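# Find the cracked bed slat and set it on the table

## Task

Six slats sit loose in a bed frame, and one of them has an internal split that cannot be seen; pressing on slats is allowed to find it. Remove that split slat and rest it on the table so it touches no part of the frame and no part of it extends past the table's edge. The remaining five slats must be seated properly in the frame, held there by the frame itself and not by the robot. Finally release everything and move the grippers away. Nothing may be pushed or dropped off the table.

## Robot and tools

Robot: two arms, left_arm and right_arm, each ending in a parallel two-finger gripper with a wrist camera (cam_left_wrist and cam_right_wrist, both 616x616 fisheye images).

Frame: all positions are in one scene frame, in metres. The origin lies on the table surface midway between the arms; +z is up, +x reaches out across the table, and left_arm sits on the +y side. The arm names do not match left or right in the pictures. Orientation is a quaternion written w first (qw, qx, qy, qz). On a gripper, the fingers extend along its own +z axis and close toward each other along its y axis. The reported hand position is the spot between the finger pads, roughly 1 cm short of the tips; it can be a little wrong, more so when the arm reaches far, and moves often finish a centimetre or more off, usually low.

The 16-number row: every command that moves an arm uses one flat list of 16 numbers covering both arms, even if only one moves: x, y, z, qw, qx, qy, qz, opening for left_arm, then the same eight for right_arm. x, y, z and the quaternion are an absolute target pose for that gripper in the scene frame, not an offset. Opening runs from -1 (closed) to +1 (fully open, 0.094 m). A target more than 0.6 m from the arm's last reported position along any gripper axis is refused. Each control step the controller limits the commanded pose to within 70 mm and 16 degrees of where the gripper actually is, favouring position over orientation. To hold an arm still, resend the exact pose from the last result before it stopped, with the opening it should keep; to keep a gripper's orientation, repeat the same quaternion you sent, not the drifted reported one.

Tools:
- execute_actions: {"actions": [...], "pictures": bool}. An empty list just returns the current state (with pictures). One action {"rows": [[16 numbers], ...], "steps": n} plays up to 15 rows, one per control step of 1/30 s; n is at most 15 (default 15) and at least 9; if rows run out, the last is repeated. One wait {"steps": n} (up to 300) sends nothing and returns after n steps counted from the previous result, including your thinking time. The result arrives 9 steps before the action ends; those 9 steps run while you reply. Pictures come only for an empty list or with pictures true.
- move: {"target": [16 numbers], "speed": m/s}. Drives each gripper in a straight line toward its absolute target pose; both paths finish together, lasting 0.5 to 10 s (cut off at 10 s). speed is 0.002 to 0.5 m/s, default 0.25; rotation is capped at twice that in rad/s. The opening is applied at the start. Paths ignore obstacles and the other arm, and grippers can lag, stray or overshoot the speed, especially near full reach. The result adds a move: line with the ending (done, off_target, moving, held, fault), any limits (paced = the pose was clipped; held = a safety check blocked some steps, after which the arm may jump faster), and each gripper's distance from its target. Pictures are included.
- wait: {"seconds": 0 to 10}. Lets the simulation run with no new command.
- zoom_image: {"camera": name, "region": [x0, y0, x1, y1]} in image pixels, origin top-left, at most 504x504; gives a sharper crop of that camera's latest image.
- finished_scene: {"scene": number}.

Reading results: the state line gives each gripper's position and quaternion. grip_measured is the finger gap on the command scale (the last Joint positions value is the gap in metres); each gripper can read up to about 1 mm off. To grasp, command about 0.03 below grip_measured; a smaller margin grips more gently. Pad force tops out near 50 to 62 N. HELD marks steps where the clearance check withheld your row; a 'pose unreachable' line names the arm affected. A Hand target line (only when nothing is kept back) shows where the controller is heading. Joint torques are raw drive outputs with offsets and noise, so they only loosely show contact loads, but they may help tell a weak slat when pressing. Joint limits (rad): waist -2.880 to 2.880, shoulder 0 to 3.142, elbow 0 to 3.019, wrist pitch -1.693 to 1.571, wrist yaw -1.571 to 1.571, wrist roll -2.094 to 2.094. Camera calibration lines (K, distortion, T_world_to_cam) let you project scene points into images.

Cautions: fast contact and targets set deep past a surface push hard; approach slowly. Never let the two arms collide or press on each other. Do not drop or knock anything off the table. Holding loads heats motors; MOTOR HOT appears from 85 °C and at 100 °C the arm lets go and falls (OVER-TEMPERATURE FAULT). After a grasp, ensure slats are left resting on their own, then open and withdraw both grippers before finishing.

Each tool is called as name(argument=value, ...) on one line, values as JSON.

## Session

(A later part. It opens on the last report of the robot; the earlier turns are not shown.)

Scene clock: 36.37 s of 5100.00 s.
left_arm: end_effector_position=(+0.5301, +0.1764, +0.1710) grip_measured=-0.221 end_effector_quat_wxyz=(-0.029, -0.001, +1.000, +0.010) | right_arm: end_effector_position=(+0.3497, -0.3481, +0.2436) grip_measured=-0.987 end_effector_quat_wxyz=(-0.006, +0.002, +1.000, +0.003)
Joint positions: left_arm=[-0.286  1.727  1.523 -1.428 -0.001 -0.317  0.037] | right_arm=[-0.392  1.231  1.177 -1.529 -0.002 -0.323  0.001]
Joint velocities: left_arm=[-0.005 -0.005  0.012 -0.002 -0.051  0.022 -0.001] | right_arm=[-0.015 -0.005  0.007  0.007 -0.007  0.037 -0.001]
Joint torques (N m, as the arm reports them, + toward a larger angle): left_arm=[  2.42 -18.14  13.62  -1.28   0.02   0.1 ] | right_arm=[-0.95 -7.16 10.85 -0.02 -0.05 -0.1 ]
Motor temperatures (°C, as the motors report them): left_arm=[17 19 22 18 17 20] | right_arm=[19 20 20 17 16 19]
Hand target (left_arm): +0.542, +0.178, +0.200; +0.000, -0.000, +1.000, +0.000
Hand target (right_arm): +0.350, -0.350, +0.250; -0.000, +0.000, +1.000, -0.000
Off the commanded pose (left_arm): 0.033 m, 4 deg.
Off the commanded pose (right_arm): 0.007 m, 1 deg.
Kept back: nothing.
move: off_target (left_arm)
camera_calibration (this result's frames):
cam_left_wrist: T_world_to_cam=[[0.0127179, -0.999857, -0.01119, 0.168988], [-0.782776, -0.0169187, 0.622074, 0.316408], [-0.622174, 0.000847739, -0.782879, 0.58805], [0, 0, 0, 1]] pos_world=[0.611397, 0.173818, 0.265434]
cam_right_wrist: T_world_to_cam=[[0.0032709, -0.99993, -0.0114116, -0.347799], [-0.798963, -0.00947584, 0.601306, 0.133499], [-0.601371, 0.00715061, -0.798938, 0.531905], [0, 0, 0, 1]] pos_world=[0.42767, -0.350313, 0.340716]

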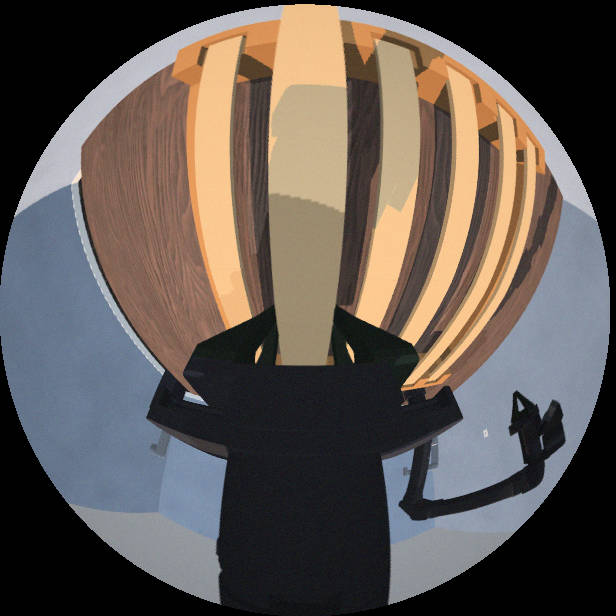

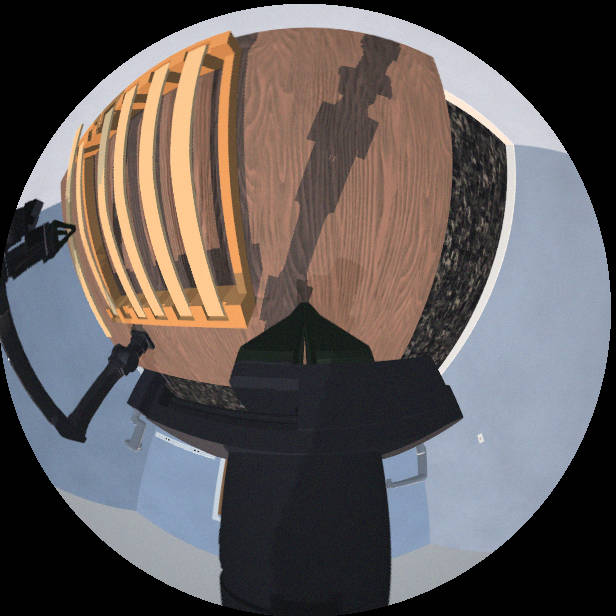

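move(target=[0.51,0.5,0.2,0,0,1,0,-0.25,0.35,-0.35,0.25,0,0,1,0,-1], speed=0.2)

move(target=[0.48,0.51,0.04,0,0,1,0,-0.25,0.35,-0.35,0.25,0,0,1,0,-1], speed=0.12)

Scene clock: 39.00 s of 5100.00 s.
left_arm: end_effector_position=(+0.4982, +0.4972, +0.1835) grip_measured=-0.221 end_effector_quat_wxyz=(-0.018, -0.008, +1.000, +0.001) | right_arm: end_effector_position=(+0.3497, -0.3481, +0.2436) grip_measured=-0.987 end_effector_quat_wxyz=(-0.006, +0.002, +1.000, +0.003)
Joint positions: left_arm=[ 0.374  1.631  1.433 -1.406 -0.013  0.329  0.037] | right_arm=[-0.392  1.231  1.177 -1.529 -0.002 -0.323  0.001]
Joint velocities: left_arm=[-0.005  0.015  0.002 -0.007  0.022  0.095 -0.001] | right_arm=[-0.015 -0.005 -0.002 -0.002 -0.007 -0.037 -0.001]
Joint torques (N m, as the arm reports them, + toward a larger angle): left_arm=[  1.41 -14.65  13.76  -0.93   0.22   0.08] | right_arm=[-0.88 -7.14 10.88 -0.01 -0.06 -0.09]
Motor temperatures (°C, as the motors report them): left_arm=[17 19 22 18 17 20] | right_arm=[19 20 20 17 16 19]
Hand target (left_arm): +0.513, +0.501, +0.200; +0.002, +0.000, +1.000, +0.006
Hand target (right_arm): +0.350, -0.350, +0.250; -0.000, +0.000, +1.000, -0.000
Off the commanded pose (left_arm): 0.020 m, 2 deg.
Off the commanded pose (right_arm): 0.007 m, 1 deg.
Kept back: nothing.
move: off_target (left_arm)
camera_calibration (this result's frames):
cam_left_wrist: T_world_to_cam=[[0.0265974, -0.999621, 0.00707505, 0.47988], [-0.796204, -0.0169045, 0.604792, 0.298957], [-0.604443, -0.0217191, -0.796352, 0.582597], [0, 0, 0, 1]] pos_world=[0.577414, 0.497405, 0.279751]
cam_right_wrist: T_world_to_cam=[[0.0032709, -0.99993, -0.0114116, -0.347799], [-0.798963, -0.00947584, 0.601306, 0.133499], [-0.601371, 0.00715061, -0.798938, 0.531905], [0, 0, 0, 1]] pos_world=[0.42767, -0.350313, 0.340716]

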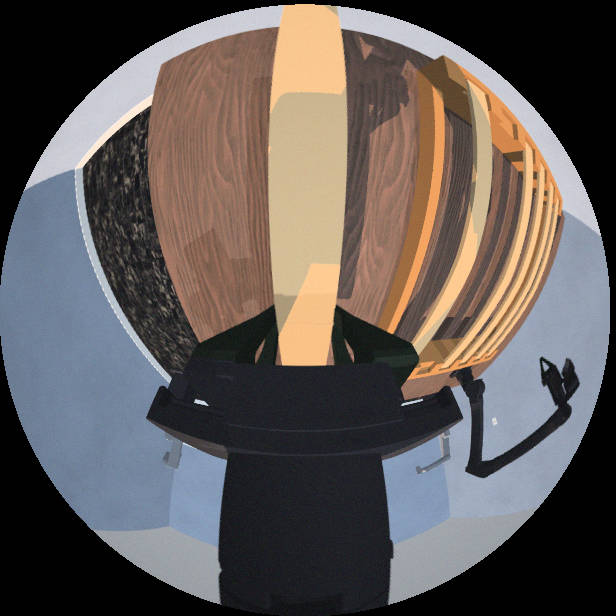

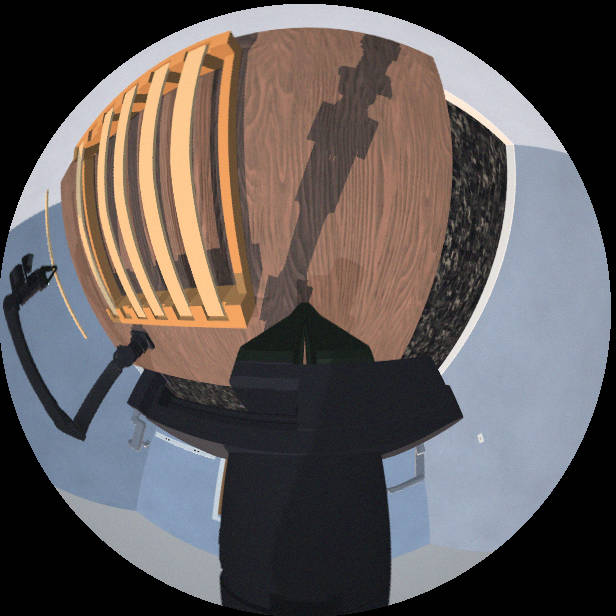

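Scene clock: 40.60 s of 5100.00 s.
left_arm: end_effector_position=(+0.4784, +0.5037, +0.0398) grip_measured=-0.221 end_effector_quat_wxyz=(-0.006, +0.000, +1.000, +0.000) | right_arm: end_effector_position=(+0.3497, -0.3481, +0.2436) grip_measured=-0.987 end_effector_quat_wxyz=(-0.006, +0.002, +1.000, +0.003)
Joint positions: left_arm=[ 0.405  1.721  1.142 -1.003 -0.005  0.377  0.037] | right_arm=[-0.392  1.231  1.177 -1.529 -0.002 -0.323  0.001]
Joint velocities: left_arm=[-0.015 -0.005 -0.007 -0.007  0.051 -0.007 -0.   ] | right_arm=[-0.015  0.015 -0.002  0.012 -0.022  0.081 -0.   ]
Joint torques (N m, as the arm reports them, + toward a larger angle): left_arm=[  2.57 -14.34   8.66  -0.26   0.26   0.1 ] | right_arm=[-0.92 -7.13 10.9  -0.01 -0.05 -0.09]
Motor temperatures (°C, as the motors report them): left_arm=[17 19 22 18 17 20] | right_arm=[19 20 21 17 16 19]
Hand target (left_arm): +0.482, +0.511, +0.040; -0.000, +0.000, +1.000, +0.001
Hand target (right_arm): +0.350, -0.350, +0.250; -0.000, +0.000, +1.000, -0.000
Off the commanded pose (left_arm): 0.006 m, 1 deg.
Off the commanded pose (right_arm): 0.007 m, 1 deg.
Kept back: nothing.
move: done
camera_calibration (this result's frames):
cam_left_wrist: T_world_to_cam=[[0.00983167, -0.999913, 0.00884104, 0.496038], [-0.810228, -0.00278434, 0.586108, 0.370527], [-0.586032, -0.0129257, -0.810185, 0.443606], [0, 0, 0, 1]] pos_world=[0.555301, 0.50276, 0.137849]
cam_right_wrist: T_world_to_cam=[[0.0032709, -0.99993, -0.0114116, -0.347799], [-0.798963, -0.00947584, 0.601306, 0.133499], [-0.601371, 0.00715061, -0.798938, 0.531905], [0, 0, 0, 1]] pos_world=[0.42767, -0.350313, 0.340716]

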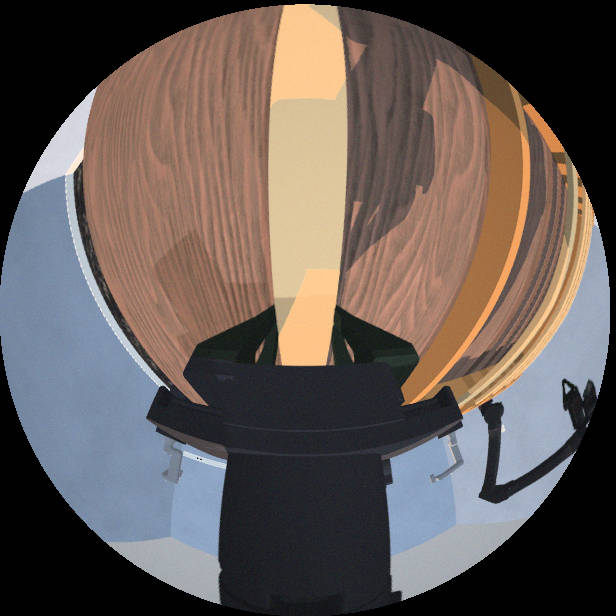

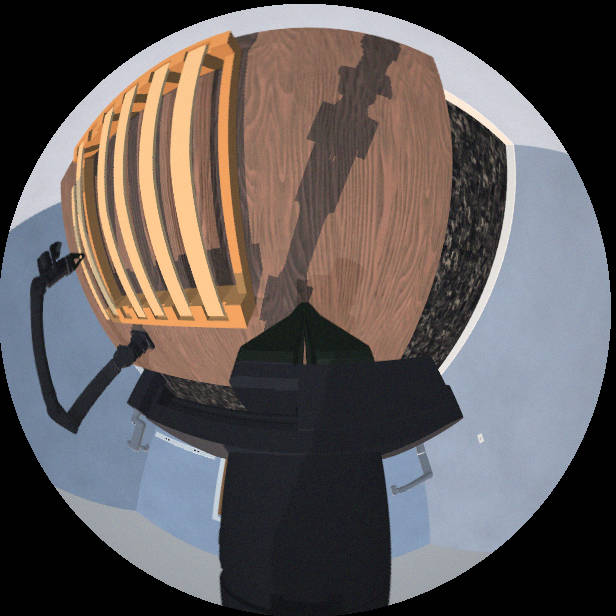

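move(target=[0.48,0.51,0.0,0,0,1,0,-0.25,0.35,-0.35,0.25,0,0,1,0,-1], speed=0.03)

Scene clock: 42.40 s of 5100.00 s.
left_arm: end_effector_position=(+0.4836, +0.5057, +0.0180) grip_measured=-0.221 end_effector_quat_wxyz=(+0.009, +0.001, +1.000, +0.006) | right_arm: end_effector_position=(+0.3497, -0.3481, +0.2436) grip_measured=-0.987 end_effector_quat_wxyz=(-0.006, +0.002, +1.000, +0.003)
Joint positions: left_arm=[ 0.405  1.75   1.113 -0.913 -0.004  0.378  0.037] | right_arm=[-0.392  1.231  1.177 -1.529 -0.002 -0.323  0.001]
Joint velocities: left_arm=[-0.015  0.005  0.012  0.007  0.037  0.022 -0.001] | right_arm=[-0.005  0.005 -0.002 -0.007 -0.051  0.022 -0.   ]
Joint torques (N m, as the arm reports them, + toward a larger angle): left_arm=[  2.61 -12.31   7.14   0.37   0.28   0.08] | right_arm=[-0.95 -7.13 10.85 -0.02 -0.06 -0.09]
Motor temperatures (°C, as the motors report them): left_arm=[17 19 22 18 17 20] | right_arm=[19 20 21 17 16 19]
Hand target (left_arm): +0.480, +0.510, +0.001; +0.000, -0.000, +1.000, +0.000
Hand target (right_arm): +0.350, -0.350, +0.250; -0.000, +0.000, +1.000, -0.000
Off the commanded pose (left_arm): 0.019 m, 1 deg.
Off the commanded pose (right_arm): 0.007 m, 1 deg.
Kept back: nothing.
move: off_target (left_arm)
camera_calibration (this result's frames):
cam_left_wrist: T_world_to_cam=[[0.00896156, -0.999958, -0.001935, 0.498749], [-0.827494, -0.00850232, 0.561411, 0.399275], [-0.561404, -0.00342992, -0.827535, 0.412607], [0, 0, 0, 1]] pos_world=[0.557568, 0.503538, 0.118254]
cam_right_wrist: T_world_to_cam=[[0.0032709, -0.99993, -0.0114116, -0.347799], [-0.798963, -0.00947584, 0.601306, 0.133499], [-0.601371, 0.00715061, -0.798938, 0.531905], [0, 0, 0, 1]] pos_world=[0.42767, -0.350313, 0.340716]

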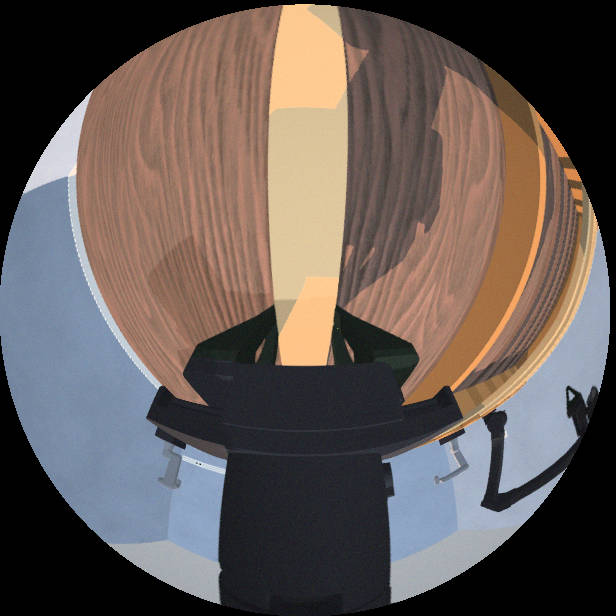

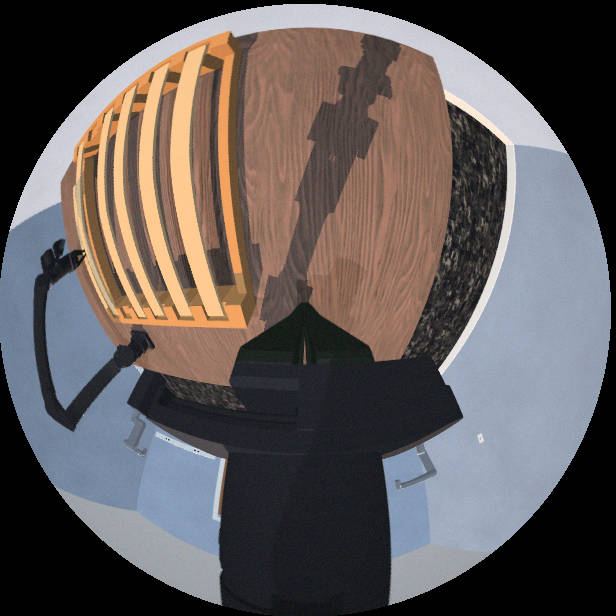

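In contact with the table. Release.

move(target=[0.48,0.51,0.015,0,0,1,0,0.5,0.35,-0.35,0.25,0,0,1,0,-1], speed=0.03)

move(target=[0.36,0.45,0.28,0,0,1,0,0.5,0.35,-0.35,0.25,0,0,1,0,-1], speed=0.25)

Scene clock: 43.37 s of 5100.00 s.
left_arm: end_effector_position=(+0.4828, +0.5052, +0.0181) grip_measured=+0.499 end_effector_quat_wxyz=(+0.007, +0.001, +1.000, +0.004) | right_arm: end_effector_position=(+0.3497, -0.3481, +0.2436) grip_measured=-0.987 end_effector_quat_wxyz=(-0.006, +0.002, +1.000, +0.003)
Joint positions: left_arm=[ 0.405  1.75   1.113 -0.918 -0.002  0.378  0.07 ] | right_arm=[-0.392  1.231  1.177 -1.529 -0.002 -0.323  0.001]
Joint velocities: left_arm=[-0.005  0.005 -0.007 -0.007  0.037 -0.037 -0.   ] | right_arm=[-0.005 -0.015 -0.007 -0.002 -0.081 -0.066 -0.001]
Joint torques (N m, as the arm reports them, + toward a larger angle): left_arm=[  2.63 -14.04   8.26  -1.17   0.2    0.09] | right_arm=[-0.93 -7.12 10.87  0.   -0.05 -0.09]
Motor temperatures (°C, as the motors report them): left_arm=[17 19 22 18 17 20] | right_arm=[19 20 21 17 16 19]
Hand target (left_arm): +0.480, +0.510, +0.015; +0.000, -0.000, +1.000, +0.000
Hand target (right_arm): +0.350, -0.350, +0.250; -0.000, +0.000, +1.000, -0.000
Off the commanded pose (left_arm): 0.006 m, 1 deg.
Off the commanded pose (right_arm): 0.007 m, 1 deg.
Kept back: nothing.
move: done
camera_calibration (this result's frames):
cam_left_wrist: T_world_to_cam=[[0.00930696, -0.999956, 0.00121401, 0.49803], [-0.825889, -0.00700238, 0.563789, 0.396895], [-0.563756, -0.0062498, -0.825918, 0.414776], [0, 0, 0, 1]] pos_world=[0.556989, 0.503379, 0.118201]
cam_right_wrist: T_world_to_cam=[[0.0032709, -0.99993, -0.0114116, -0.347799], [-0.798963, -0.00947584, 0.601306, 0.133499], [-0.601371, 0.00715061, -0.798938, 0.531905], [0, 0, 0, 1]] pos_world=[0.42767, -0.350313, 0.340716]

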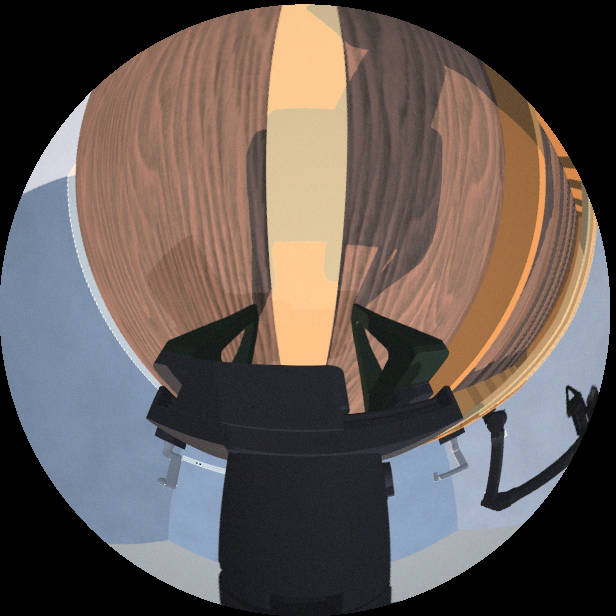

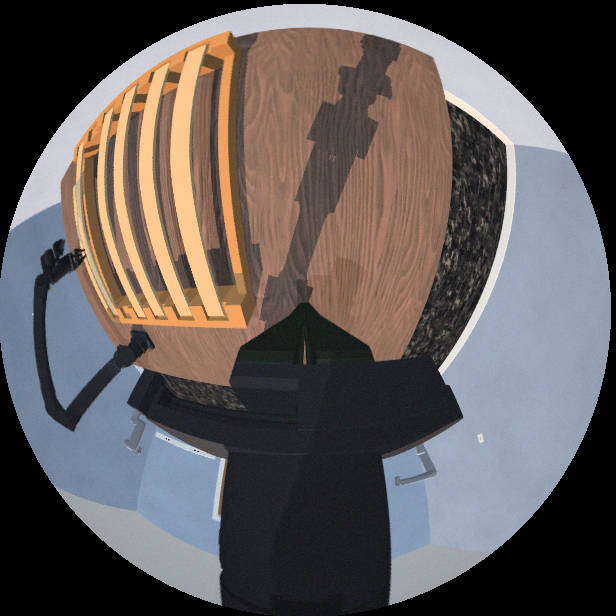

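Scene clock: 45.00 s of 5100.00 s.
left_arm: end_effector_position=(+0.3473, +0.4516, +0.2666) grip_measured=+0.499 end_effector_quat_wxyz=(-0.010, -0.001, +1.000, -0.003) | right_arm: end_effector_position=(+0.3497, -0.3481, +0.2436) grip_measured=-0.987 end_effector_quat_wxyz=(-0.006, +0.002, +1.000, +0.003)
Joint positions: left_arm=[ 0.405  1.192  1.205 -1.605 -0.002  0.375  0.07 ] | right_arm=[-0.392  1.231  1.177 -1.529 -0.002 -0.323  0.001]
Joint velocities: left_arm=[-0.015 -0.005  0.002  0.027 -0.022  0.007 -0.   ] | right_arm=[-0.005  0.005 -0.002  0.002  0.037 -0.007 -0.002]
Joint torques (N m, as the arm reports them, + toward a larger angle): left_arm=[ 0.85 -8.44 12.88 -1.13  0.23 -0.11] | right_arm=[-0.93 -7.11 10.87 -0.04 -0.05 -0.1 ]
Motor temperatures (°C, as the motors report them): left_arm=[17 19 22 18 17 20] | right_arm=[19 20 21 17 16 19]
Hand target (left_arm): +0.356, +0.450, +0.278; +0.000, +0.000, +1.000, -0.000
Hand target (right_arm): +0.350, -0.350, +0.250; -0.000, +0.000, +1.000, -0.000
Off the commanded pose (left_arm): 0.018 m, 1 deg.
Off the commanded pose (right_arm): 0.007 m, 1 deg.
Kept back: nothing.
move: off_target (left_arm)
camera_calibration (this result's frames):
cam_left_wrist: T_world_to_cam=[[0.0122571, -0.999817, 0.0147082, 0.44078], [-0.805571, -0.0011596, 0.592497, 0.127206], [-0.592372, -0.0191108, -0.805438, 0.553632], [0, 0, 0, 1]] pos_world=[0.425027, 0.451427, 0.364064]
cam_right_wrist: T_world_to_cam=[[0.0032709, -0.99993, -0.0114116, -0.347799], [-0.798963, -0.00947584, 0.601306, 0.133499], [-0.601371, 0.00715061, -0.798938, 0.531905], [0, 0, 0, 1]] pos_world=[0.42767, -0.350313, 0.340716]

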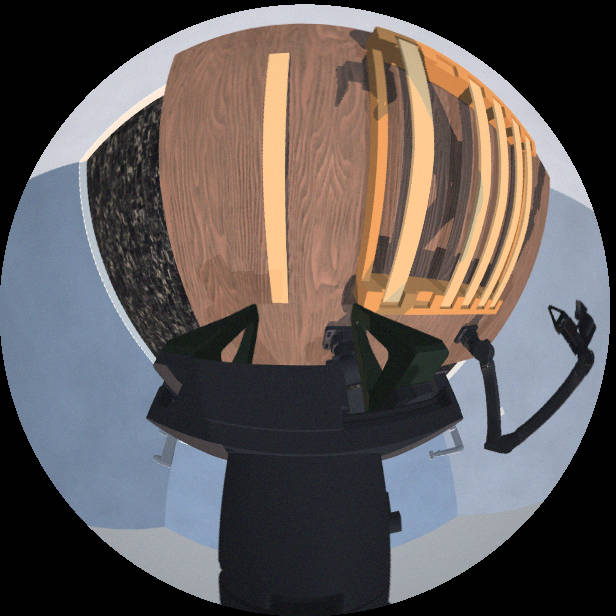

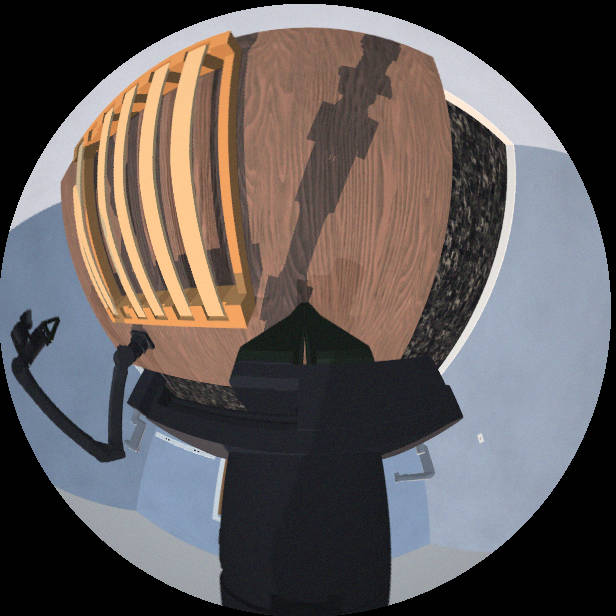

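finished_scene(scene=1)

The scene is finished: the task was done.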